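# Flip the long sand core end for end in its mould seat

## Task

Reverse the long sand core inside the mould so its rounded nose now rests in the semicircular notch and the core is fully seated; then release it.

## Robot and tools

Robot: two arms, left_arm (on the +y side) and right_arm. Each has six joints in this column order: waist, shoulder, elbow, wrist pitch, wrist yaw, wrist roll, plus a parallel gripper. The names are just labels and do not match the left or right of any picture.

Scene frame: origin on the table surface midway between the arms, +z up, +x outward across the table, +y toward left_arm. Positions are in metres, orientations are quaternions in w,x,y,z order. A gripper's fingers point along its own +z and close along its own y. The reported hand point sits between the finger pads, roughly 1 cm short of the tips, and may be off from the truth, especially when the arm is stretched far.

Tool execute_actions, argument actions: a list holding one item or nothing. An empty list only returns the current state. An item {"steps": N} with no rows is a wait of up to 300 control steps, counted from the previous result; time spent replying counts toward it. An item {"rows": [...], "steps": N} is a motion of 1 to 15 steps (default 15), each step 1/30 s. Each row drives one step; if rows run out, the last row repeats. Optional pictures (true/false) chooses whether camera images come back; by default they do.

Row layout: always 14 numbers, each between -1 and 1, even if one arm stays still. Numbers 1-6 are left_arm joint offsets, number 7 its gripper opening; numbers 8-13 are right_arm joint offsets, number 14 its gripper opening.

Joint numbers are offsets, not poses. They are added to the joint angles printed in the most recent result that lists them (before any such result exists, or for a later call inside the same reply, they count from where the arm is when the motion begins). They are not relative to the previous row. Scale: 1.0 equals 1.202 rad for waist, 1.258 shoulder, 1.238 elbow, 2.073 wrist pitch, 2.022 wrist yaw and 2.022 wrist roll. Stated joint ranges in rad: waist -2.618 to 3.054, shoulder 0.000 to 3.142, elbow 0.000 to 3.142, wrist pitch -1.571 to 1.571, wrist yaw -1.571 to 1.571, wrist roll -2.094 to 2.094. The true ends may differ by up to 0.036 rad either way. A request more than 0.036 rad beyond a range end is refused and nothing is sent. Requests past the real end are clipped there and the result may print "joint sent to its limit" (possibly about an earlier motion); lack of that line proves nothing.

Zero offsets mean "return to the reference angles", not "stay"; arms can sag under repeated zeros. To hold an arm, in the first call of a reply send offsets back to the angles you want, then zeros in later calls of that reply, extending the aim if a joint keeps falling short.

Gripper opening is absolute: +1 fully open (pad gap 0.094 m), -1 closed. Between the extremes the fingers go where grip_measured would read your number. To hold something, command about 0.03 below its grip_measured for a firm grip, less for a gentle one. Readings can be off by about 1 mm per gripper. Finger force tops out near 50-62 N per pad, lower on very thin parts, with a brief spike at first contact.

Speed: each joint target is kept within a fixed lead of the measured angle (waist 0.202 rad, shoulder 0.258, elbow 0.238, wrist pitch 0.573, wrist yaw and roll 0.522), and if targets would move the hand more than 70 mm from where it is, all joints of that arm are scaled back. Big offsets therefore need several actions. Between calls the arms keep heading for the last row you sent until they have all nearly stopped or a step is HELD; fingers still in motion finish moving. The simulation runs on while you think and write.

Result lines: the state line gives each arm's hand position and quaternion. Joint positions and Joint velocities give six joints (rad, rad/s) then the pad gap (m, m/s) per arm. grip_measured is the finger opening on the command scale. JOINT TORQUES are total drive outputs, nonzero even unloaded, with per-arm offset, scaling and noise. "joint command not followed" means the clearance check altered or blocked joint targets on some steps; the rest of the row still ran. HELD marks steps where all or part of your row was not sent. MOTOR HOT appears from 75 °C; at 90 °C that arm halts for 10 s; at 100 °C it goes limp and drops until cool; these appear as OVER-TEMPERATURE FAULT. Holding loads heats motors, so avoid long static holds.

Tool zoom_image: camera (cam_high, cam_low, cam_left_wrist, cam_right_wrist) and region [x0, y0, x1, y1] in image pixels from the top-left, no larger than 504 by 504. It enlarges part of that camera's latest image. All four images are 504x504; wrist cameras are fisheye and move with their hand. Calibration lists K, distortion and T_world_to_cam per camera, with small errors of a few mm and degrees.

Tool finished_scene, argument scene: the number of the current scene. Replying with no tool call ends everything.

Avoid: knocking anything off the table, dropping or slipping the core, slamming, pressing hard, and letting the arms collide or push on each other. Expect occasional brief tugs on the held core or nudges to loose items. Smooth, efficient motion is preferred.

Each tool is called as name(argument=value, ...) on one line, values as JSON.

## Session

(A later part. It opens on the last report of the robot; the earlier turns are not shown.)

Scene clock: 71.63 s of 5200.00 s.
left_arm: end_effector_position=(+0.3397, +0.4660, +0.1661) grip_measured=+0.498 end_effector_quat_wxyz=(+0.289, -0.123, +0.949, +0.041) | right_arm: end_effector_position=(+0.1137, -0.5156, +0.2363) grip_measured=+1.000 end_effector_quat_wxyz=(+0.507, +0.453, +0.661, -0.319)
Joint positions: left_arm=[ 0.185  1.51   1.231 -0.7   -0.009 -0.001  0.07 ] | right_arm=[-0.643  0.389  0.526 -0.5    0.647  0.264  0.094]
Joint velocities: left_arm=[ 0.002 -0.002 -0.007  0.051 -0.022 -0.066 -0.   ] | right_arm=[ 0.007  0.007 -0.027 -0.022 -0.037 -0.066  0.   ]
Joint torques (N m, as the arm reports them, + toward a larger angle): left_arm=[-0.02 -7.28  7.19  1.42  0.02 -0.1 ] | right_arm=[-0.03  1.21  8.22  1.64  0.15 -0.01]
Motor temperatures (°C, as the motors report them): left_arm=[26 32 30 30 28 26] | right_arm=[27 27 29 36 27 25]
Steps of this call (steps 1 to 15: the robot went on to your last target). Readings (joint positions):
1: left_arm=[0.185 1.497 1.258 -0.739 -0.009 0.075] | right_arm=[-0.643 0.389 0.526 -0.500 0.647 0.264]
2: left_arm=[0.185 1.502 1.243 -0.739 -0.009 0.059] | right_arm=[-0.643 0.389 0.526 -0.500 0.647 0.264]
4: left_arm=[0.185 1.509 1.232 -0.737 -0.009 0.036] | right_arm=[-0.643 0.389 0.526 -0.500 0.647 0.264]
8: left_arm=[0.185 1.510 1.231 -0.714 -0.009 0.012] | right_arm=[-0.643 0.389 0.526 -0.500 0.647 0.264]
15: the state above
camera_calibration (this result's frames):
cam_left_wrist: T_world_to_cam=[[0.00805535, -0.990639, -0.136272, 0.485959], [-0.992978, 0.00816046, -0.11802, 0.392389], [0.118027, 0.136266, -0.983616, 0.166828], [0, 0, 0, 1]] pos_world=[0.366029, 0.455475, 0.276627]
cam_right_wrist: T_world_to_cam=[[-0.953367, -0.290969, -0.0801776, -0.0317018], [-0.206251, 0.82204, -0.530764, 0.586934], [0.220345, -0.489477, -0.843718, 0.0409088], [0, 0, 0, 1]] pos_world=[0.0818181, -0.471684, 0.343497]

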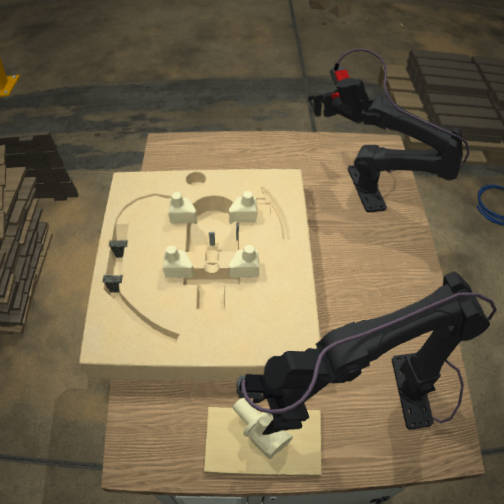

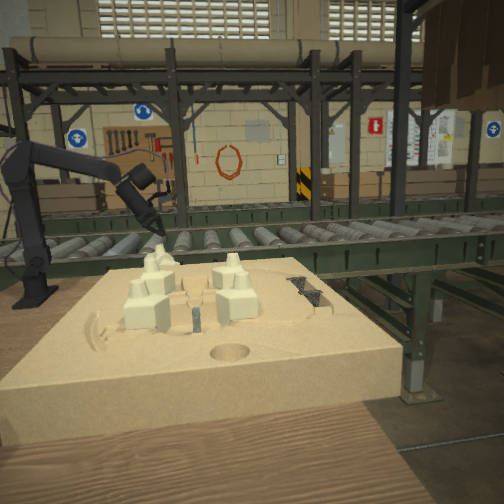

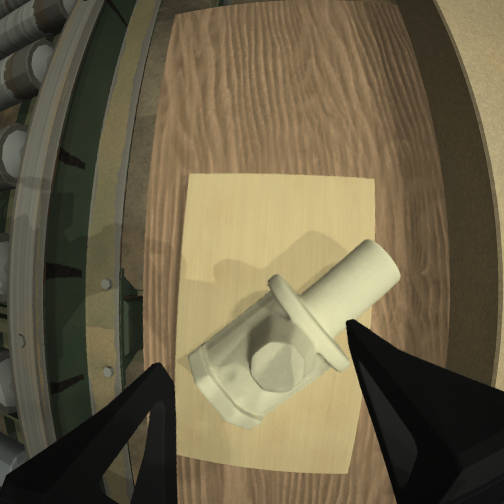

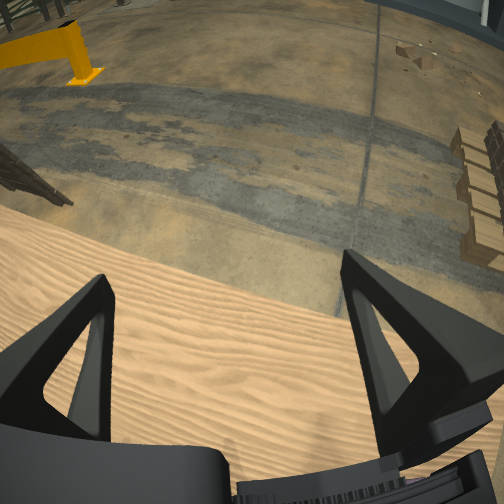

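execute_actions(actions=[{"rows":[[0,-0.01,-0.02,0.03,0,0,0.5,0,0,0,0,0,0,1],[0,-0.01,-0.04,0.05,0,0,0.5,0,0,0,0,0,0,1],[0,-0.01,-0.06,0.07,0,0,0.5,0,0,0,0,0,0,1],[0,-0.01,-0.08,0.09,0,0,0.5,0,0,0,0,0,0,1],[0,-0.01,-0.1,0.108,0,0,0.5,0,0,0,0,0,0,1],[0,-0.01,-0.12,0.108,0,0,0.5,0,0,0,0,0,0,1],[0,-0.01,-0.14,0.108,0,0,0.4,0,0,0,0,0,0,1],[0,-0.01,-0.15,0.108,0,0,0.3,0,0,0,0,0,0,1],[0,-0.01,-0.168,0.108,0,0,0.3,0,0,0,0,0,0,1]]}])

Scene clock: 73.40 s of 5200.00 s.
left_arm: end_effector_position=(+0.3253, +0.4622, +0.1084) grip_measured=+0.302 end_effector_quat_wxyz=(+0.272, -0.125, +0.953, +0.038) | right_arm: end_effector_position=(+0.1138, -0.5156, +0.2365) grip_measured=+1.000 end_effector_quat_wxyz=(+0.507, +0.453, +0.660, -0.319)
Joint positions: left_arm=[ 0.185  1.51   1.018 -0.522 -0.009 -0.005  0.061] | right_arm=[-0.643  0.389  0.526 -0.499  0.647  0.264  0.094]
Joint velocities: left_arm=[ 0.002 -0.017 -0.032  0.198 -0.022 -0.051  0.   ] | right_arm=[-0.012  0.002 -0.012  0.066  0.051 -0.095  0.   ]
Joint torques (N m, as the arm reports them, + toward a larger angle): left_arm=[-0.07 -6.97  6.75  1.37  0.    0.01] | right_arm=[-0.02  1.22  8.24  1.65  0.15 -0.01]
Motor temperatures (°C, as the motors report them): left_arm=[26 32 30 30 28 26] | right_arm=[27 27 29 36 27 25]
Steps of this call (steps 1 to 15: the robot went on to your last target; steps 16 to 38: nothing new was sent; steps 39 to 53: all 15 steps of this action). Readings (joint positions):
39: left_arm=[0.185 1.510 1.228 -0.693 -0.009 -0.005] | right_arm=[-0.643 0.389 0.526 -0.500 0.647 0.264]
40: left_arm=[0.185 1.510 1.220 -0.677 -0.009 -0.005] | right_arm=[-0.643 0.389 0.526 -0.500 0.647 0.264]
42: left_arm=[0.185 1.510 1.186 -0.627 -0.009 -0.005] | right_arm=[-0.643 0.389 0.526 -0.500 0.647 0.264]
46: left_arm=[0.185 1.510 1.087 -0.542 -0.009 -0.005] | right_arm=[-0.643 0.389 0.526 -0.499 0.647 0.264]
53: the state above
camera_calibration (this result's frames):
cam_left_wrist: T_world_to_cam=[[0.00661721, -0.991986, -0.126172, 0.474498], [-0.996327, 0.00423184, -0.0855248, 0.370661], [0.0853734, 0.126275, -0.988315, 0.128077], [0, 0, 0, 1]] pos_world=[0.355226, 0.452954, 0.218149]
cam_right_wrist: T_world_to_cam=[[-0.953313, -0.290997, -0.0807183, -0.0315418], [-0.205892, 0.821852, -0.531195, 0.587011], [0.220915, -0.489776, -0.843396, 0.040717], [0, 0, 0, 1]] pos_world=[0.0817968, -0.471672, 0.343612]

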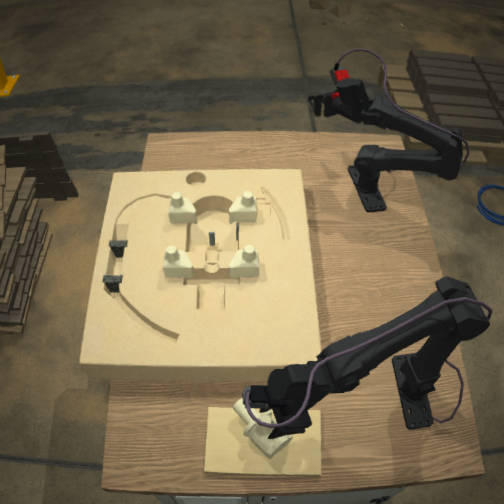

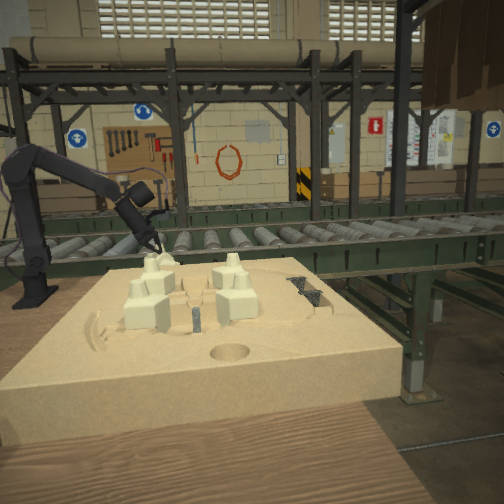

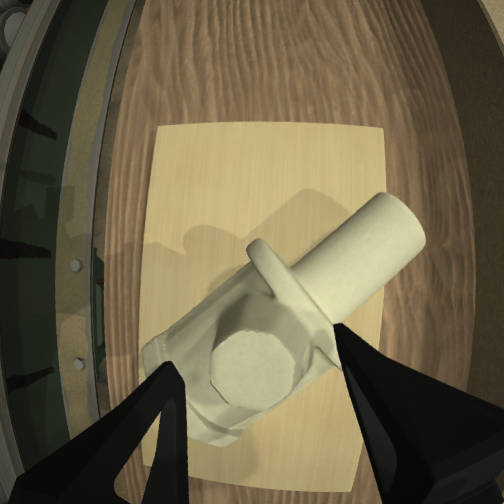

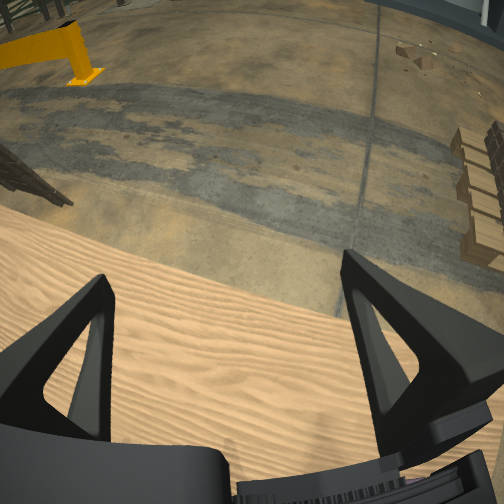

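execute_actions(actions=[{"rows":[[0.004,0,0,0.033,0,0,0.3,0,0,0,0,0,0,1],[0.004,0,0,0.033,0,0,0.3,0,0,0,0,0,0,1],[0.004,0.01,0,0.033,0,0,0.2,0,0,0,0,0,0,1],[0.004,0.01,0,0.033,0,0,0.2,0,0,0,0,0,0,1],[0.004,0.01,0,0.033,0,0,0.1,0,0,0,0,0,0,1],[0.004,0.01,0,0.033,0,0,0.1,0,0,0,0,0,0,1],[0.004,0.01,0,0.033,0,0,0,0,0,0,0,0,0,1],[0.004,0.01,0,0.033,0,0,-0.1,0,0,0,0,0,0,1],[0.004,0.01,0,0.033,0,0,-0.2,0,0,0,0,0,0,1],[0.004,0.01,0,0.033,0,0,-0.34,0,0,0,0,0,0,1]]}])

Scene clock: 75.93 s of 5200.00 s.
left_arm: end_effector_position=(+0.3352, +0.4616, +0.1117) grip_measured=-0.292 end_effector_quat_wxyz=(+0.291, -0.122, +0.948, +0.034) | right_arm: end_effector_position=(+0.1138, -0.5156, +0.2366) grip_measured=+1.000 end_effector_quat_wxyz=(+0.507, +0.453, +0.660, -0.319)
Joint positions: left_arm=[ 0.183  1.518  1.018 -0.476  0.005 -0.005  0.033] | right_arm=[-0.643  0.389  0.526 -0.498  0.647  0.264  0.094]
Joint velocities: left_arm=[-0.007 -0.007 -0.007  0.007  0.022 -0.007 -0.   ] | right_arm=[ 0.002  0.012  0.017 -0.022 -0.022  0.007  0.   ]
Joint torques (N m, as the arm reports them, + toward a larger angle): left_arm=[ 0.51 -5.85  6.33  1.45 -0.16 -0.02] | right_arm=[-0.03  1.21  8.23  1.64  0.15 -0.01]
Motor temperatures (°C, as the motors report them): left_arm=[26 31 30 31 28 26] | right_arm=[27 27 29 36 27 25]
Steps of this call (steps 1 to 30: the robot went on to your last target; steps 31 to 61: nothing new was sent; steps 62 to 76: all 15 steps of this action). Readings (joint positions):
62: left_arm=[0.185 1.510 1.018 -0.496 -0.009 -0.005] | right_arm=[-0.643 0.389 0.526 -0.499 0.647 0.264]
63: left_arm=[0.185 1.510 1.018 -0.492 -0.009 -0.005] | right_arm=[-0.643 0.389 0.526 -0.499 0.647 0.264]
65: left_arm=[0.185 1.510 1.018 -0.485 -0.009 -0.005] | right_arm=[-0.643 0.389 0.526 -0.499 0.647 0.264]
69: left_arm=[0.185 1.516 1.018 -0.477 -0.009 -0.005] | right_arm=[-0.643 0.389 0.526 -0.498 0.647 0.264]
76: the state above
camera_calibration (this result's frames):
cam_left_wrist: T_world_to_cam=[[0.00241733, -0.992277, -0.124017, 0.475525], [-0.992089, 0.0131866, -0.124845, 0.379702], [0.125517, 0.123338, -0.984395, 0.117998], [0, 0, 0, 1]] pos_world=[0.360738, 0.452292, 0.222534]
cam_right_wrist: T_world_to_cam=[[-0.953258, -0.291026, -0.081259, -0.0313819], [-0.205533, 0.821663, -0.531626, 0.587088], [0.221484, -0.490075, -0.843073, 0.0405251], [0, 0, 0, 1]] pos_world=[0.0817753, -0.471661, 0.343726]

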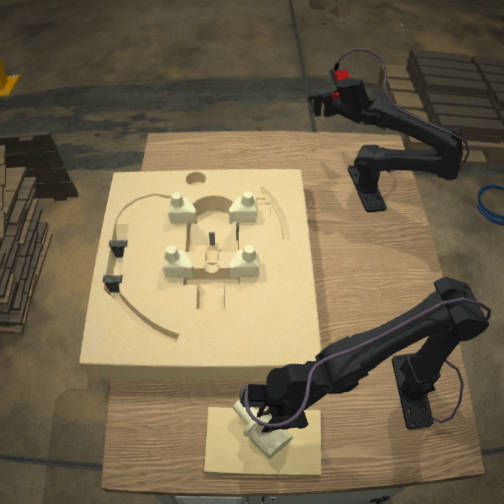

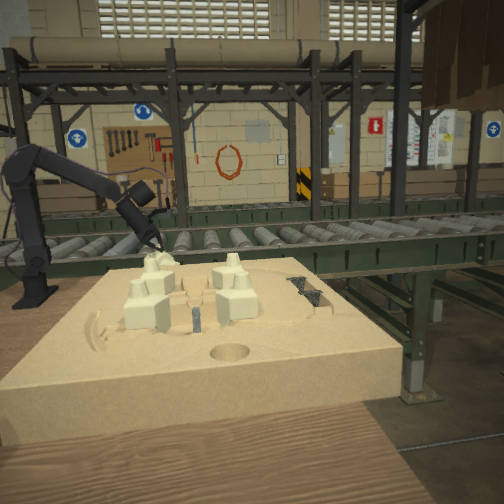

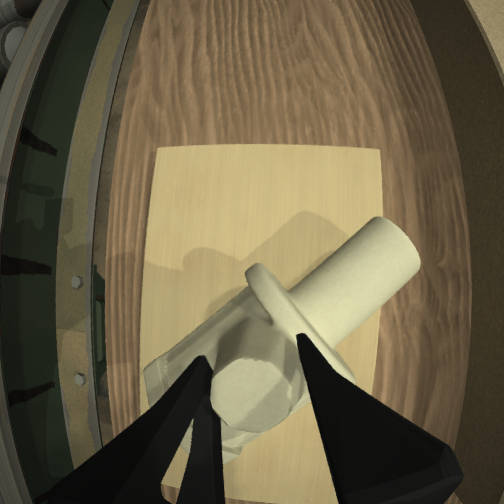

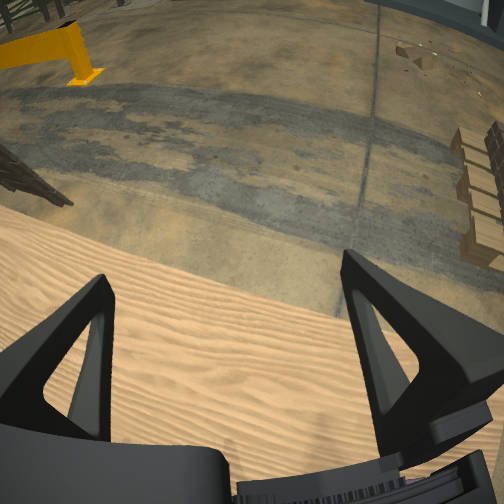

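execute_actions(actions=[{"rows":[[0,-0.03,0.04,0.04,0,0,-0.35,0,0,0,0,0,0,1],[0,-0.03,0.06,0.04,0,0,-0.35,0,0,0,0,0,0,1],[0,-0.03,0.09,0.02,0,0,-0.35,0,0,0,0,0,0,1],[0,-0.03,0.12,0,0,0,-0.35,0,0,0,0,0,0,1],[0,-0.03,0.15,-0.015,0,0,-0.35,0,0,0,0,0,0,1],[0,-0.03,0.18,-0.03,0,0,-0.35,0,0,0,0,0,0,1],[0,-0.03,0.21,-0.05,0,0,-0.35,0,0,0,0,0,0,1],[0,-0.03,0.24,-0.07,0,0,-0.35,0,0,0,0,0,0,1],[0,-0.03,0.27,-0.085,0,0,-0.35,0,0,0,0,0,0,1],[0,-0.03,0.30,-0.1,0,0,-0.35,0,0,0,0,0,0,1],[0,-0.03,0.34,-0.125,0,0,-0.35,0,0,0,0,0,0,1],[0,-0.03,0.38,-0.15,0,0,-0.35,0,0,0,0,0,0,1],[0,-0.03,0.42,-0.17,0,0,-0.35,0,0,0,0,0,0,1],[0,-0.03,0.46,-0.19,0,0,-0.35,0,0,0,0,0,0,1]]}], pictures=false)

execute_actions(actions=[{"steps":20}], pictures=false)

execute_actions(actions=[{"rows":[[-0.02,-0.01,0.07,0.04,0,0,-0.35,0,0,0,0,0,0,1],[-0.04,0.01,0.09,0.04,0,0,-0.35,0,0,0,0,0,0,1],[-0.06,0.03,0.11,0.04,0,0,-0.35,0,0,0,0,0,0,1],[-0.08,0.045,0.135,0.035,0,0,-0.35,0,0,0,0,0,0,1],[-0.10,0.06,0.16,0.035,0,0,-0.35,0,0,0,0,0,0,1],[-0.12,0.08,0.18,0.03,0,0,-0.35,0,0,0,0,0,0,1],[-0.14,0.1,0.2,0.03,0,0,-0.35,0,0,0,0,0,0,1],[-0.16,0.115,0.225,0.025,0,0,-0.35,0,0,0,0,0,0,1],[-0.18,0.13,0.25,0.025,0,0,-0.35,0,0,0,0,0,0,1],[-0.20,0.15,0.27,0.02,0,0,-0.35,0,0,0,0,0,0,1],[-0.22,0.17,0.29,0.02,0,0,-0.35,0,0,0,0,0,0,1],[-0.24,0.185,0.315,0.02,0,0,-0.35,0,0,0,0,0,0,1],[-0.26,0.2,0.34,0.02,0,0,-0.35,0,0,0,0,0,0,1],[-0.28,0.21,0.36,0.02,0,0,-0.35,0,0,0,0,0,0,1],[-0.30,0.22,0.38,0.015,0,0,-0.35,0,0,0,0,0,0,1]]}], pictures=false)

execute_actions(actions=[{"steps":20}], pictures=false)

Scene clock: 80.90 s of 5200.00 s.
left_arm: end_effector_position=(+0.3490, +0.4649, +0.2071) grip_measured=-0.292 end_effector_quat_wxyz=(+0.297, -0.121, +0.946, +0.034) | right_arm: end_effector_position=(+0.1139, -0.5156, +0.2368) grip_measured=+1.000 end_effector_quat_wxyz=(+0.508, +0.453, +0.660, -0.319)
Joint positions: left_arm=[ 0.183  1.536  1.41  -0.838  0.006 -0.005  0.033] | right_arm=[-0.643  0.389  0.526 -0.498  0.647  0.264  0.094]
Joint velocities: left_arm=[-0.002  0.002  1.15  -0.901 -0.051  0.022  0.   ] | right_arm=[ 0.002  0.007 -0.007  0.007 -0.081  0.007  0.   ]
Joint torques (N m, as the arm reports them, + toward a larger angle): left_arm=[-0.05 -9.66 11.54  2.22 -0.02 -0.04] | right_arm=[-0.02  1.2   8.22  1.64  0.16 -0.02]
Motor temperatures (°C, as the motors report them): left_arm=[26 31 30 31 28 26] | right_arm=[27 27 29 37 27 25]
Steps of this call (steps 1 to 15: the robot went on to your last target; steps 16 to 90: nothing new was sent; then 1.47 s passed at rest; steps 91 to 105: all 15 steps of this action). Readings (joint positions):
91: left_arm=[0.183 1.518 1.019 -0.475 0.006 -0.005] | right_arm=[-0.643 0.389 0.526 -0.498 0.647 0.264]
92: left_arm=[0.183 1.518 1.023 -0.476 0.006 -0.005] | right_arm=[-0.643 0.389 0.526 -0.498 0.647 0.264]
94: left_arm=[0.183 1.522 1.047 -0.512 0.006 -0.005] | right_arm=[-0.643 0.389 0.526 -0.498 0.647 0.264]
98: left_arm=[0.183 1.533 1.153 -0.627 0.006 -0.005] | right_arm=[-0.643 0.389 0.526 -0.498 0.647 0.264]
105: the state above

Scene clock: 81.57 s of 5200.00 s.
left_arm: end_effector_position=(+0.3381, +0.4621, +0.2415) grip_measured=-0.292 end_effector_quat_wxyz=(+0.294, -0.122, +0.947, +0.034) | right_arm: end_effector_position=(+0.1139, -0.5156, +0.2368) grip_measured=+1.000 end_effector_quat_wxyz=(+0.508, +0.453, +0.660, -0.319)
Joint positions: left_arm=[ 0.183  1.524  1.541 -0.987  0.006 -0.005  0.033] | right_arm=[-0.643  0.389  0.526 -0.498  0.647  0.264  0.094]
Joint velocities: left_arm=[-0.007  0.002  0.002  0.007 -0.037  0.022 -0.   ] | right_arm=[-0.012  0.012 -0.007 -0.022 -0.022 -0.037  0.   ]
Joint torques (N m, as the arm reports them, + toward a larger angle): left_arm=[-0.01 -9.3  10.15  2.19 -0.02 -0.03] | right_arm=[-0.03  1.21  8.24  1.64  0.15 -0.02]
Motor temperatures (°C, as the motors report them): left_arm=[26 31 30 31 28 26] | right_arm=[27 27 29 37 27 25]
Steps of this call (steps 1 to 20: the robot went on to your last target). Readings (joint positions):
1: left_arm=[0.183 1.536 1.449 -0.865 0.006 -0.005] | right_arm=[-0.643 0.389 0.526 -0.498 0.647 0.264]
2: left_arm=[0.183 1.536 1.483 -0.885 0.006 -0.005] | right_arm=[-0.643 0.389 0.526 -0.498 0.647 0.264]
4: left_arm=[0.183 1.531 1.526 -0.904 0.006 -0.005] | right_arm=[-0.643 0.389 0.526 -0.498 0.647 0.264]
8: left_arm=[0.183 1.524 1.541 -0.917 0.006 -0.005] | right_arm=[-0.643 0.389 0.526 -0.498 0.647 0.264]
20: the state above

Scene clock: 82.07 s of 5200.00 s.
left_arm: end_effector_position=(+0.4254, +0.3380, +0.2467) grip_measured=-0.292 end_effector_quat_wxyz=(+0.296, +0.026, +0.955, -0.009) | right_arm: end_effector_position=(+0.1139, -0.5157, +0.2369) grip_measured=+1.000 end_effector_quat_wxyz=(+0.508, +0.453, +0.660, -0.319)
Joint positions: left_arm=[-0.128  1.828  1.901 -1.043 -0.001 -0.005  0.033] | right_arm=[-0.643  0.389  0.526 -0.497  0.647  0.264  0.094]
Joint velocities: left_arm=[-0.672  0.54   0.716 -0.051 -0.022  0.081  0.001] | right_arm=[-0.007  0.012 -0.002 -0.037  0.022  0.022  0.   ]
Joint torques (N m, as the arm reports them, + toward a larger angle): left_arm=[ -0.76 -13.44  11.61   2.09   0.07  -0.04] | right_arm=[-0.02  1.22  8.23  1.64  0.15 -0.02]
Motor temperatures (°C, as the motors report them): left_arm=[26 31 30 32 28 26] | right_arm=[27 27 29 37 27 25]
Steps of this call (steps 1 to 15: all 15 steps of this action). Readings (joint positions):
1: left_arm=[0.182 1.526 1.545 -0.992 0.006 -0.005] | right_arm=[-0.643 0.389 0.526 -0.498 0.647 0.264]
2: left_arm=[0.176 1.534 1.557 -1.002 0.002 -0.005] | right_arm=[-0.643 0.389 0.526 -0.497 0.647 0.264]
4: left_arm=[0.150 1.567 1.599 -1.023 -0.011 -0.005] | right_arm=[-0.643 0.389 0.526 -0.497 0.647 0.264]
8: left_arm=[0.053 1.661 1.708 -1.044 -0.016 -0.005] | right_arm=[-0.643 0.389 0.526 -0.497 0.647 0.264]
15: the state above

Scene clock: 82.73 s of 5200.00 s.
left_arm: end_effector_position=(+0.4282, +0.3106, +0.2473) grip_measured=-0.292 end_effector_quat_wxyz=(+0.291, +0.053, +0.955, -0.022) | right_arm: end_effector_position=(+0.1139, -0.5157, +0.2369) grip_measured=+1.000 end_effector_quat_wxyz=(+0.508, +0.453, +0.660, -0.319)
Joint positions: left_arm=[-0.182  1.859  1.949 -1.067  0.01  -0.005  0.033] | right_arm=[-0.643  0.389  0.526 -0.497  0.647  0.264  0.094]
Joint velocities: left_arm=[-0.007 -0.007  0.002 -0.081 -0.007 -0.022 -0.   ] | right_arm=[ 0.012  0.002  0.012 -0.007 -0.051 -0.037  0.   ]
Joint torques (N m, as the arm reports them, + toward a larger angle): left_arm=[  0.4  -13.33  11.38   2.14  -0.03  -0.03] | right_arm=[-0.04  1.22  8.23  1.64  0.15 -0.02]
Motor temperatures (°C, as the motors report them): left_arm=[26 31 30 32 28 26] | right_arm=[27 27 29 37 27 25]
Steps of this call (steps 1 to 20: the robot went on to your last target). Readings (joint positions):
1: left_arm=[-0.150 1.844 1.922 -1.043 0.001 -0.005] | right_arm=[-0.643 0.389 0.526 -0.497 0.647 0.264]
2: left_arm=[-0.168 1.854 1.933 -1.041 0.007 -0.005] | right_arm=[-0.643 0.389 0.526 -0.497 0.647 0.264]
4: left_arm=[-0.191 1.859 1.943 -1.038 0.023 -0.005] | right_arm=[-0.643 0.389 0.526 -0.497 0.647 0.264]
8: left_arm=[-0.193 1.859 1.949 -1.051 0.029 -0.005] | right_arm=[-0.643 0.389 0.526 -0.497 0.647 0.264]
20: the state above

execute_actions(actions=[{"rows":[[-0.015,-0.03,0.06,0.05,0,0,-0.35,0,0,0,0,0,0,1],[-0.03,-0.015,0.08,0.05,0,0,-0.35,0,0,0,0,0,0,1],[-0.045,0,0.1,0.05,0,0,-0.35,0,0,0,0,0,0,1],[-0.06,0.015,0.12,0.05,0,0,-0.35,0,0,0,0,0,0,1],[-0.075,0.03,0.14,0.05,0,0,-0.35,0,0,0,0,0,0,1],[-0.09,0.045,0.16,0.045,0,0,-0.35,0,0,0,0,0,0,1],[-0.105,0.06,0.18,0.045,0,0,-0.35,0,0,0,0,0,0,1],[-0.12,0.075,0.2,0.045,0,0,-0.35,0,0,0,0,0,0,1],[-0.135,0.09,0.22,0.045,0,0,-0.35,0,0,0,0,0,0,1],[-0.15,0.105,0.24,0.045,0,0,-0.35,0,0,0,0,0,0,1],[-0.165,0.12,0.26,0.045,0,0,-0.35,0,0,0,0,0,0,1],[-0.18,0.135,0.28,0.045,0,0,-0.35,0,0,0,0,0,0,1],[-0.195,0.15,0.3,0.045,0,0,-0.35,0,0,0,0,0,0,1],[-0.21,0.16,0.3,0.045,0,0,-0.35,0,0,0,0,0,0,1],[-0.22,0.17,0.3,0.045,0,0,-0.35,0,0,0,0,0,0,1]]}], pictures=false)

execute_actions(actions=[{"steps":20}])

Scene clock: 85.33 s of 5200.00 s.
left_arm: end_effector_position=(+0.4619, +0.1832, +0.2426) grip_measured=-0.292 end_effector_quat_wxyz=(+0.309, +0.162, +0.935, -0.057) | right_arm: end_effector_position=(+0.1140, -0.5157, +0.2371) grip_measured=+1.000 end_effector_quat_wxyz=(+0.508, +0.453, +0.659, -0.319)
Joint positions: left_arm=[-0.415  2.1    2.249 -1.081  0.004 -0.005  0.033] | right_arm=[-0.643  0.389  0.526 -0.496  0.647  0.264  0.094]
Joint velocities: left_arm=[-0.525  0.398  0.276  0.037  0.095 -0.007 -0.   ] | right_arm=[-0.012 -0.007 -0.007 -0.007  0.066 -0.007  0.   ]
Joint torques (N m, as the arm reports them, + toward a larger angle): left_arm=[  0.12 -14.83  10.65   2.    -0.04  -0.04] | right_arm=[-0.02  1.2   8.24  1.64  0.16 -0.01]
Motor temperatures (°C, as the motors report them): left_arm=[26 31 30 33 28 26] | right_arm=[27 27 29 37 27 25]
Steps of this call (steps 1 to 15: the robot went on to your last target; steps 16 to 63: nothing new was sent; steps 64 to 78: all 15 steps of this action). Readings (joint positions):
64: left_arm=[-0.182 1.860 1.951 -1.069 0.010 -0.005] | right_arm=[-0.643 0.389 0.526 -0.497 0.647 0.264]
65: left_arm=[-0.185 1.864 1.958 -1.075 0.007 -0.005] | right_arm=[-0.643 0.389 0.526 -0.497 0.647 0.264]
67: left_arm=[-0.200 1.887 1.995 -1.089 -0.002 -0.005] | right_arm=[-0.643 0.389 0.526 -0.497 0.647 0.264]
71: left_arm=[-0.269 1.959 2.094 -1.098 -0.011 -0.005] | right_arm=[-0.643 0.389 0.526 -0.496 0.647 0.264]
78: the state above

Scene clock: 86.00 s of 5200.00 s.
left_arm: end_effector_position=(+0.4580, +0.1641, +0.2212) grip_measured=-0.292 end_effector_quat_wxyz=(+0.284, +0.180, +0.940, -0.061) | right_arm: end_effector_position=(+0.1140, -0.5157, +0.2371) grip_measured=+1.000 end_effector_quat_wxyz=(+0.508, +0.453, +0.659, -0.319)
Joint positions: left_arm=[-0.449  2.144  2.257 -1.094  0.011 -0.005  0.033] | right_arm=[-0.643  0.389  0.526 -0.496  0.647  0.264  0.094]
Joint velocities: left_arm=[-0.002 -0.002  0.002 -0.066 -0.051 -0.037  0.001] | right_arm=[-0.007 -0.002 -0.032 -0.022 -0.007 -0.095  0.   ]
Joint torques (N m, as the arm reports them, + toward a larger angle): left_arm=[  0.22 -16.62  11.44   2.21  -0.02  -0.04] | right_arm=[-0.03  1.21  8.24  1.64  0.15 -0.02]
Motor temperatures (°C, as the motors report them): left_arm=[26 32 30 33 28 26] | right_arm=[27 27 29 37 27 25]
Steps of this call (steps 1 to 20: the robot went on to your last target). Readings (joint positions):
1: left_arm=[-0.432 2.112 2.255 -1.076 0.008 -0.005] | right_arm=[-0.643 0.389 0.526 -0.496 0.647 0.264]
2: left_arm=[-0.446 2.122 2.257 -1.073 0.013 -0.005] | right_arm=[-0.643 0.389 0.526 -0.496 0.647 0.264]
4: left_arm=[-0.463 2.135 2.257 -1.073 0.026 -0.005] | right_arm=[-0.643 0.389 0.526 -0.496 0.647 0.264]
8: left_arm=[-0.464 2.144 2.257 -1.091 0.030 -0.005] | right_arm=[-0.643 0.389 0.526 -0.496 0.647 0.264]
20: the state above
camera_calibration (this result's frames):
cam_left_wrist: T_world_to_cam=[[-0.587846, -0.800332, -0.117923, 0.431063], [-0.791371, 0.599156, -0.121425, 0.330258], [0.167834, 0.021941, -0.985571, 0.244551], [0, 0, 0, 1]] pos_world=[0.473711, 0.141752, 0.331956]
cam_right_wrist: T_world_to_cam=[[-0.953092, -0.291113, -0.0828809, -0.0309026], [-0.204455, 0.821097, -0.532915, 0.587318], [0.223192, -0.490971, -0.8421, 0.0399486], [0, 0, 0, 1]] pos_world=[0.0817105, -0.471627, 0.34407]

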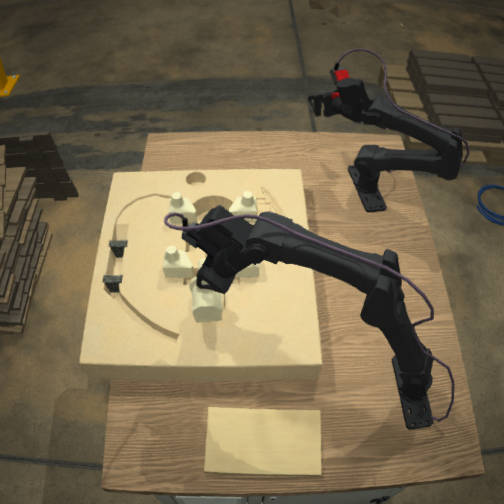

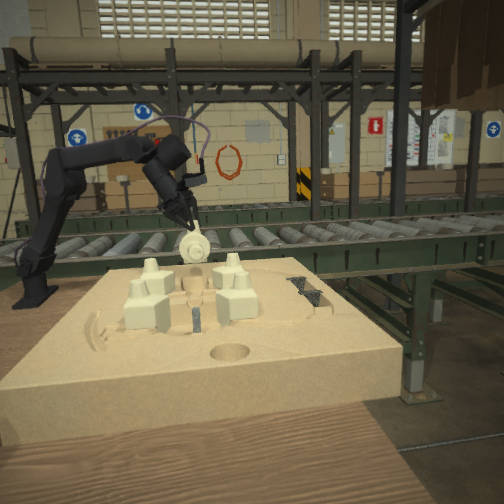

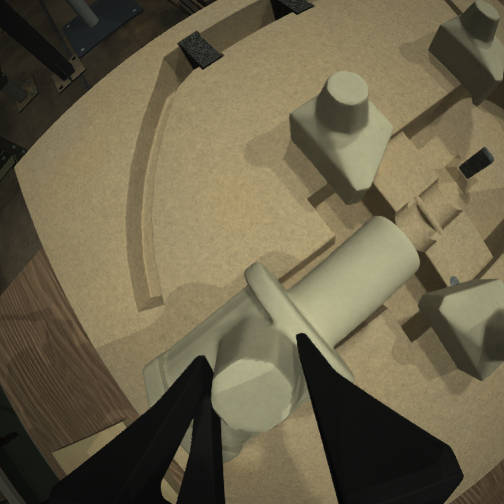

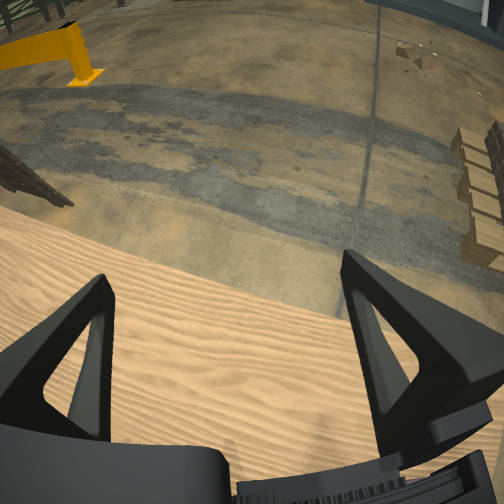

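execute_actions(actions=[{"rows":[[-0.01,-0.045,0.045,0.06,-0.01,-0.01,-0.35,0,0,0,0,0,0,1],[-0.02,-0.04,0.05,0.065,-0.01,-0.02,-0.35,0,0,0,0,0,0,1],[-0.03,-0.035,0.05,0.07,-0.02,-0.03,-0.35,0,0,0,0,0,0,1],[-0.04,-0.03,0.055,0.075,-0.02,-0.04,-0.35,0,0,0,0,0,0,1],[-0.05,-0.025,0.06,0.08,-0.03,-0.05,-0.35,0,0,0,0,0,0,1],[-0.06,-0.02,0.06,0.085,-0.03,-0.06,-0.35,0,0,0,0,0,0,1],[-0.07,-0.015,0.065,0.085,-0.04,-0.06,-0.35,0,0,0,0,0,0,1],[-0.08,-0.01,0.065,0.085,-0.04,-0.06,-0.35,0,0,0,0,0,0,1],[-0.09,-0.005,0.065,0.085,-0.04,-0.06,-0.35,0,0,0,0,0,0,1],[-0.10,0,0.065,0.085,-0.04,-0.06,-0.35,0,0,0,0,0,0,1],[-0.11,0,0.065,0.085,-0.04,-0.06,-0.35,0,0,0,0,0,0,1]]}], pictures=false)

execute_actions(actions=[{"steps":15}])

zoom_image(camera="cam_low", region=[130, 190, 260, 320])

zoom_image(camera="cam_high", region=[150, 220, 280, 330])

Scene clock: 90.67 s of 5200.00 s.
left_arm: end_effector_position=(+0.4472, +0.0958, +0.2027) grip_measured=-0.292 end_effector_quat_wxyz=(+0.288, +0.187, +0.937, -0.070) | right_arm: end_effector_position=(+0.1140, -0.5157, +0.2372) grip_measured=+1.000 end_effector_quat_wxyz=(+0.509, +0.453, +0.659, -0.319)
Joint positions: left_arm=[-0.589  2.207  2.276 -1.039 -0.048 -0.111  0.033] | right_arm=[-0.643  0.389  0.526 -0.495  0.647  0.264  0.094]
Joint velocities: left_arm=[-0.203  0.1   -0.007 -0.066  0.037 -0.051 -0.   ] | right_arm=[-0.007 -0.022  0.002 -0.095 -0.022  0.022  0.   ]
Joint torques (N m, as the arm reports them, + toward a larger angle): left_arm=[  1.77 -17.1   11.36   2.22  -0.44  -0.07] | right_arm=[-0.03  1.2   8.25  1.64  0.16 -0.01]
Motor temperatures (°C, as the motors report them): left_arm=[26 33 31 35 28 26] | right_arm=[27 27 29 37 27 25]
Steps of this call (steps 1 to 15: the robot went on to your last target; steps 16 to 90: nothing new was sent; then 1.17 s passed at rest; steps 91 to 105: all 15 steps of this action). Readings (joint positions):
91: left_arm=[-0.449 2.144 2.257 -1.094 0.010 -0.006] | right_arm=[-0.643 0.389 0.526 -0.496 0.647 0.264]
92: left_arm=[-0.451 2.144 2.257 -1.093 0.006 -0.011] | right_arm=[-0.643 0.389 0.526 -0.496 0.647 0.264]
94: left_arm=[-0.459 2.146 2.257 -1.089 -0.009 -0.030] | right_arm=[-0.643 0.389 0.526 -0.496 0.647 0.264]
98: left_arm=[-0.501 2.166 2.271 -1.071 -0.046 -0.079] | right_arm=[-0.643 0.389 0.526 -0.495 0.647 0.264]
105: the state above

Scene clock: 91.17 s of 5200.00 s.
left_arm: end_effector_position=(+0.4498, +0.0984, +0.2005) grip_measured=-0.292 end_effector_quat_wxyz=(+0.289, +0.180, +0.938, -0.066) | right_arm: end_effector_position=(+0.1140, -0.5157, +0.2372) grip_measured=+1.000 end_effector_quat_wxyz=(+0.509, +0.453, +0.659, -0.319)
Joint positions: left_arm=[-0.586  2.212  2.276 -1.036 -0.058 -0.119  0.033] | right_arm=[-0.643  0.389  0.526 -0.495  0.647  0.264  0.094]
Joint velocities: left_arm=[-0.012 -0.012 -0.007 -0.037 -0.007 -0.022 -0.   ] | right_arm=[-0.002 -0.002  0.002 -0.095 -0.11   0.066  0.   ]
Joint torques (N m, as the arm reports them, + toward a larger angle): left_arm=[  0.39 -17.02  11.37   2.21  -0.16  -0.1 ] | right_arm=[-0.03  1.21  8.24  1.65  0.15 -0.01]
Motor temperatures (°C, as the motors report them): left_arm=[26 33 31 35 28 26] | right_arm=[27 27 29 37 27 25]
Steps of this call (steps 1 to 15: the robot went on to your last target). Readings (joint positions):
1: left_arm=[-0.594 2.210 2.276 -1.039 -0.045 -0.113] | right_arm=[-0.643 0.389 0.526 -0.495 0.647 0.264]
2: left_arm=[-0.597 2.212 2.276 -1.039 -0.042 -0.115] | right_arm=[-0.643 0.389 0.526 -0.495 0.647 0.264]
4: left_arm=[-0.596 2.212 2.276 -1.039 -0.043 -0.117] | right_arm=[-0.643 0.389 0.526 -0.495 0.647 0.264]
8: left_arm=[-0.589 2.212 2.276 -1.036 -0.052 -0.118] | right_arm=[-0.643 0.389 0.526 -0.495 0.647 0.264]
15: the state above
All arms were judged still, so your last target was given up. Only a new action makes them travel on or press farther. Fingers that are still opening or closing keep moving.
camera_calibration (this result's frames):
cam_left_wrist: T_world_to_cam=[[-0.590099, -0.799327, -0.1134, 0.37125], [-0.78818, 0.600802, -0.133454, 0.3614], [0.174804, 0.0106283, -0.984546, 0.224811], [0, 0, 0, 1]] pos_world=[0.464624, 0.077231, 0.311666]
cam_right_wrist: T_world_to_cam=[[-0.953035, -0.291143, -0.0834214, -0.030743], [-0.204094, 0.820908, -0.533344, 0.587394], [0.223761, -0.49127, -0.841775, 0.0397562], [0, 0, 0, 1]] pos_world=[0.0816888, -0.471616, 0.344184]

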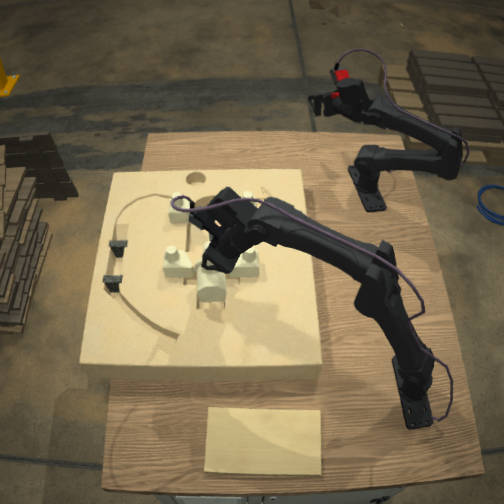

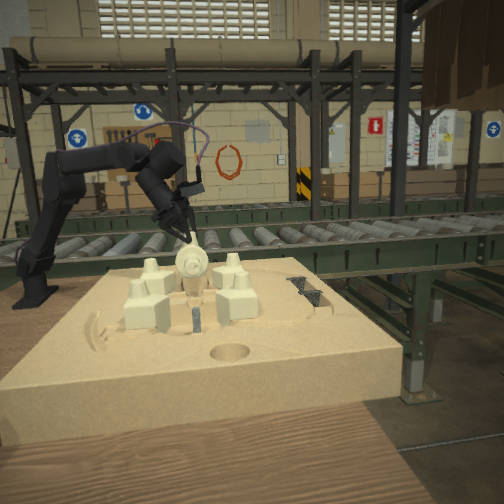

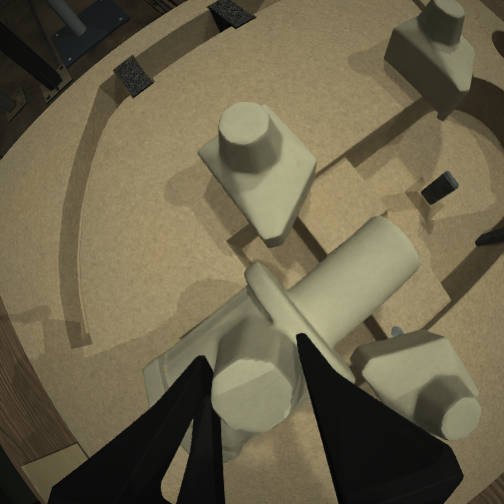

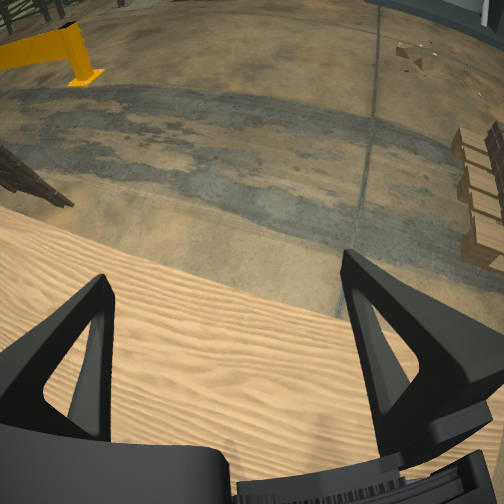

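Region (130, 190, 260, 320) of cam_low's 504x504 image, scaled by 3.877, with more detail than that image has.

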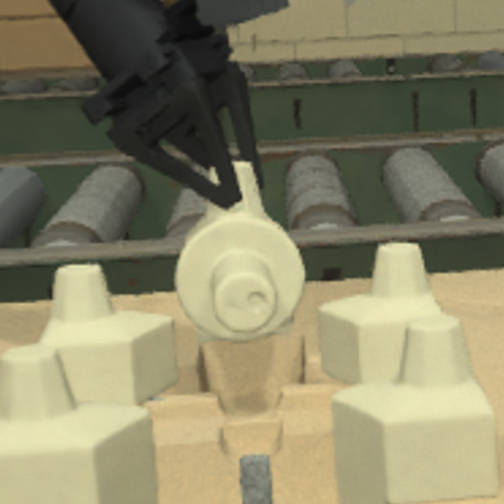

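Region (150, 220, 280, 330) of cam_high's 504x504 image, scaled by 3.877, with more detail than that image has; it fills the top 426 rows of this view, and the rest is white.

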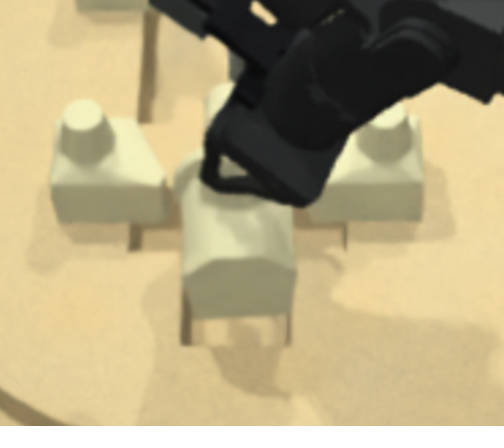

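execute_actions(actions=[{"rows":[[0.004,-0.05,0.02,0.07,-0.005,0,-0.35,0,0,0,0,0,0,1],[0.004,-0.05,0.01,0.08,-0.005,0,-0.35,0,0,0,0,0,0,1],[0.004,-0.05,0,0.085,-0.005,0,-0.35,0,0,0,0,0,0,1],[0.004,-0.05,-0.01,0.09,-0.005,0,-0.35,0,0,0,0,0,0,1],[0.004,-0.05,-0.02,0.095,-0.005,0,-0.35,0,0,0,0,0,0,1],[0.004,-0.05,-0.03,0.1,-0.005,0,-0.35,0,0,0,0,0,0,1],[0.004,-0.05,-0.04,0.105,-0.005,0,-0.35,0,0,0,0,0,0,1],[0.004,-0.05,-0.052,0.11,-0.005,0,-0.35,0,0,0,0,0,0,1]]}], pictures=false)

execute_actions(actions=[{"steps":12}])

zoom_image(camera="cam_low", region=[130, 190, 260, 320])

zoom_image(camera="cam_high", region=[150, 220, 280, 330])

Scene clock: 93.43 s of 5200.00 s.
left_arm: end_effector_position=(+0.4536, +0.0964, +0.1715) grip_measured=-0.292 end_effector_quat_wxyz=(+0.281, +0.181, +0.940, -0.063) | right_arm: end_effector_position=(+0.1141, -0.5158, +0.2374) grip_measured=+1.000 end_effector_quat_wxyz=(+0.509, +0.453, +0.659, -0.319)
Joint positions: left_arm=[-0.586  2.218  2.177 -0.948 -0.058 -0.118  0.033] | right_arm=[-0.643  0.389  0.526 -0.495  0.647  0.264  0.094]
Joint velocities: left_arm=[ 0.002 -0.007  0.007  0.022 -0.007 -0.037 -0.001] | right_arm=[ 0.002 -0.022  0.002 -0.007  0.007  0.022  0.   ]
Joint torques (N m, as the arm reports them, + toward a larger angle): left_arm=[  0.41 -17.21   9.31   2.32  -0.12  -0.03] | right_arm=[-0.02  1.2   8.24  1.65  0.15 -0.02]
Motor temperatures (°C, as the motors report them): left_arm=[26 34 31 35 28 26] | right_arm=[27 27 29 37 27 25]
Steps of this call (steps 1 to 53: nothing new was sent; steps 54 to 68: all 15 steps of this action). Readings (joint positions):
54: left_arm=[-0.586 2.212 2.276 -1.035 -0.058 -0.119] | right_arm=[-0.643 0.389 0.526 -0.495 0.647 0.264]
55: left_arm=[-0.586 2.212 2.273 -1.030 -0.058 -0.119] | right_arm=[-0.643 0.389 0.526 -0.495 0.647 0.264]
57: left_arm=[-0.586 2.212 2.260 -1.012 -0.058 -0.119] | right_arm=[-0.643 0.389 0.526 -0.495 0.647 0.264]
61: left_arm=[-0.586 2.212 2.210 -0.964 -0.058 -0.119] | right_arm=[-0.643 0.389 0.526 -0.495 0.647 0.264]
68: the state above

Scene clock: 93.83 s of 5200.00 s.
left_arm: end_effector_position=(+0.4561, +0.0950, +0.1734) grip_measured=-0.292 end_effector_quat_wxyz=(+0.287, +0.181, +0.938, -0.065) | right_arm: end_effector_position=(+0.1141, -0.5158, +0.2374) grip_measured=+1.000 end_effector_quat_wxyz=(+0.509, +0.453, +0.659, -0.319)
Joint positions: left_arm=[-0.586  2.218  2.177 -0.934 -0.058 -0.118  0.033] | right_arm=[-0.643  0.389  0.526 -0.495  0.647  0.264  0.094]
Joint velocities: left_arm=[-0.002  0.007  0.012 -0.037 -0.022  0.037 -0.   ] | right_arm=[ 0.022 -0.002  0.002 -0.051 -0.051  0.007  0.   ]
Joint torques (N m, as the arm reports them, + toward a larger angle): left_arm=[  0.44 -17.27   9.31   2.26  -0.15  -0.04] | right_arm=[-0.03  1.21  8.23  1.65  0.15 -0.01]
Motor temperatures (°C, as the motors report them): left_arm=[26 34 31 36 28 26] | right_arm=[27 27 29 37 27 25]
Steps of this call (steps 1 to 12: the robot went on to your last target). Readings (joint positions):
1: left_arm=[-0.586 2.218 2.177 -0.946 -0.058 -0.118] | right_arm=[-0.643 0.389 0.526 -0.495 0.647 0.264]
2: left_arm=[-0.586 2.218 2.177 -0.944 -0.058 -0.118] | right_arm=[-0.643 0.389 0.526 -0.495 0.647 0.264]
4: left_arm=[-0.586 2.218 2.177 -0.940 -0.058 -0.118] | right_arm=[-0.643 0.389 0.526 -0.495 0.647 0.264]
8: left_arm=[-0.586 2.218 2.177 -0.935 -0.058 -0.118] | right_arm=[-0.643 0.389 0.526 -0.495 0.647 0.264]
12: the state above
camera_calibration (this result's frames):
cam_left_wrist: T_world_to_cam=[[-0.590302, -0.799117, -0.113823, 0.369301], [-0.788589, 0.601034, -0.129947, 0.364364], [0.172255, 0.013052, -0.984966, 0.198018], [0, 0, 0, 1]] pos_world=[0.471223, 0.0735349, 0.284424]
cam_right_wrist: T_world_to_cam=[[-0.952979, -0.291173, -0.0839618, -0.0305835], [-0.203734, 0.820718, -0.533773, 0.58747], [0.224329, -0.491569, -0.841449, 0.0395637], [0, 0, 0, 1]] pos_world=[0.0816669, -0.471604, 0.344299]

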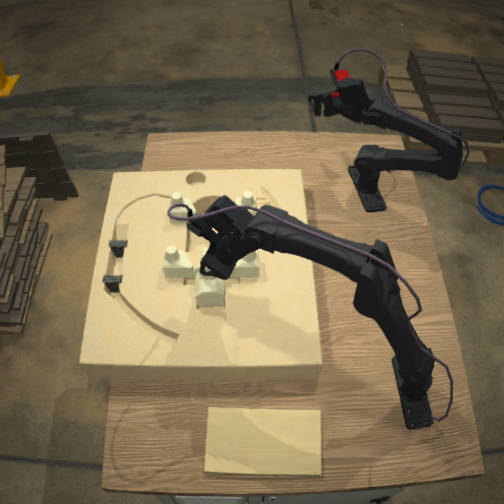

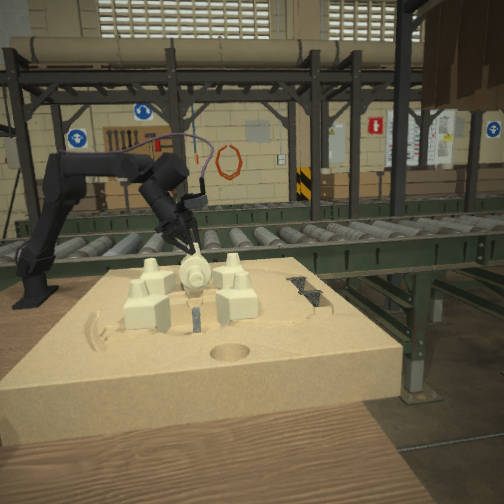

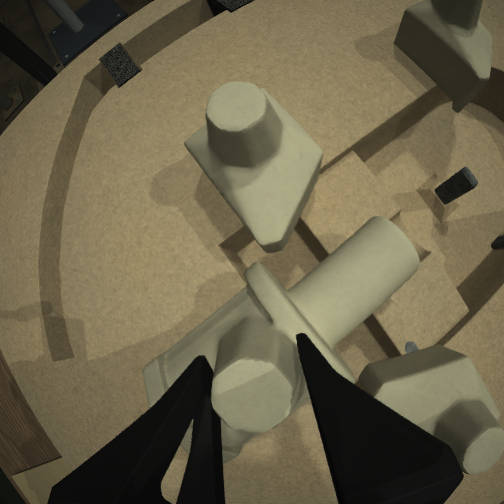

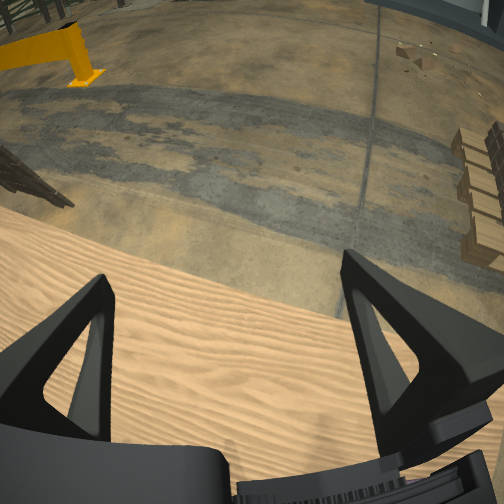

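Region (130, 190, 260, 320) of cam_low's 504x504 image, scaled by 3.877, with more detail than that image has.

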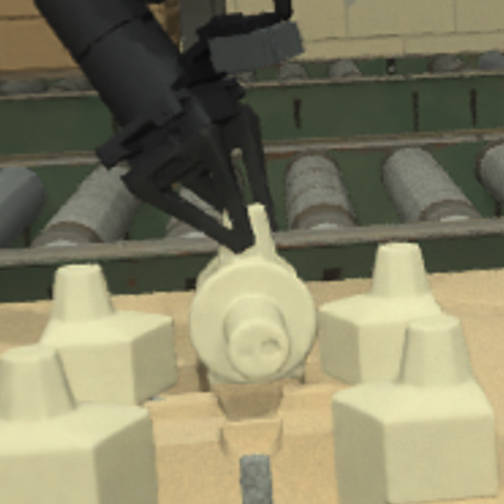

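Region (150, 220, 280, 330) of cam_high's 504x504 image, scaled by 3.877, with more detail than that image has; it fills the top 426 rows of this view, and the rest is white.

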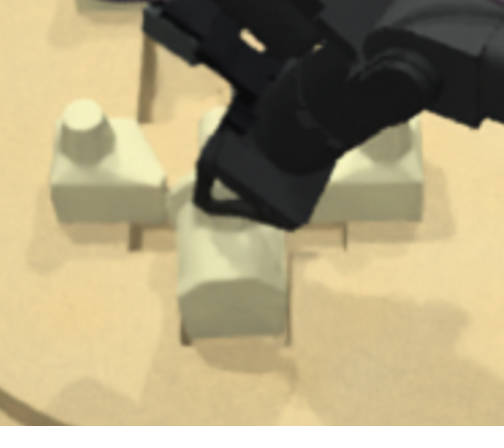

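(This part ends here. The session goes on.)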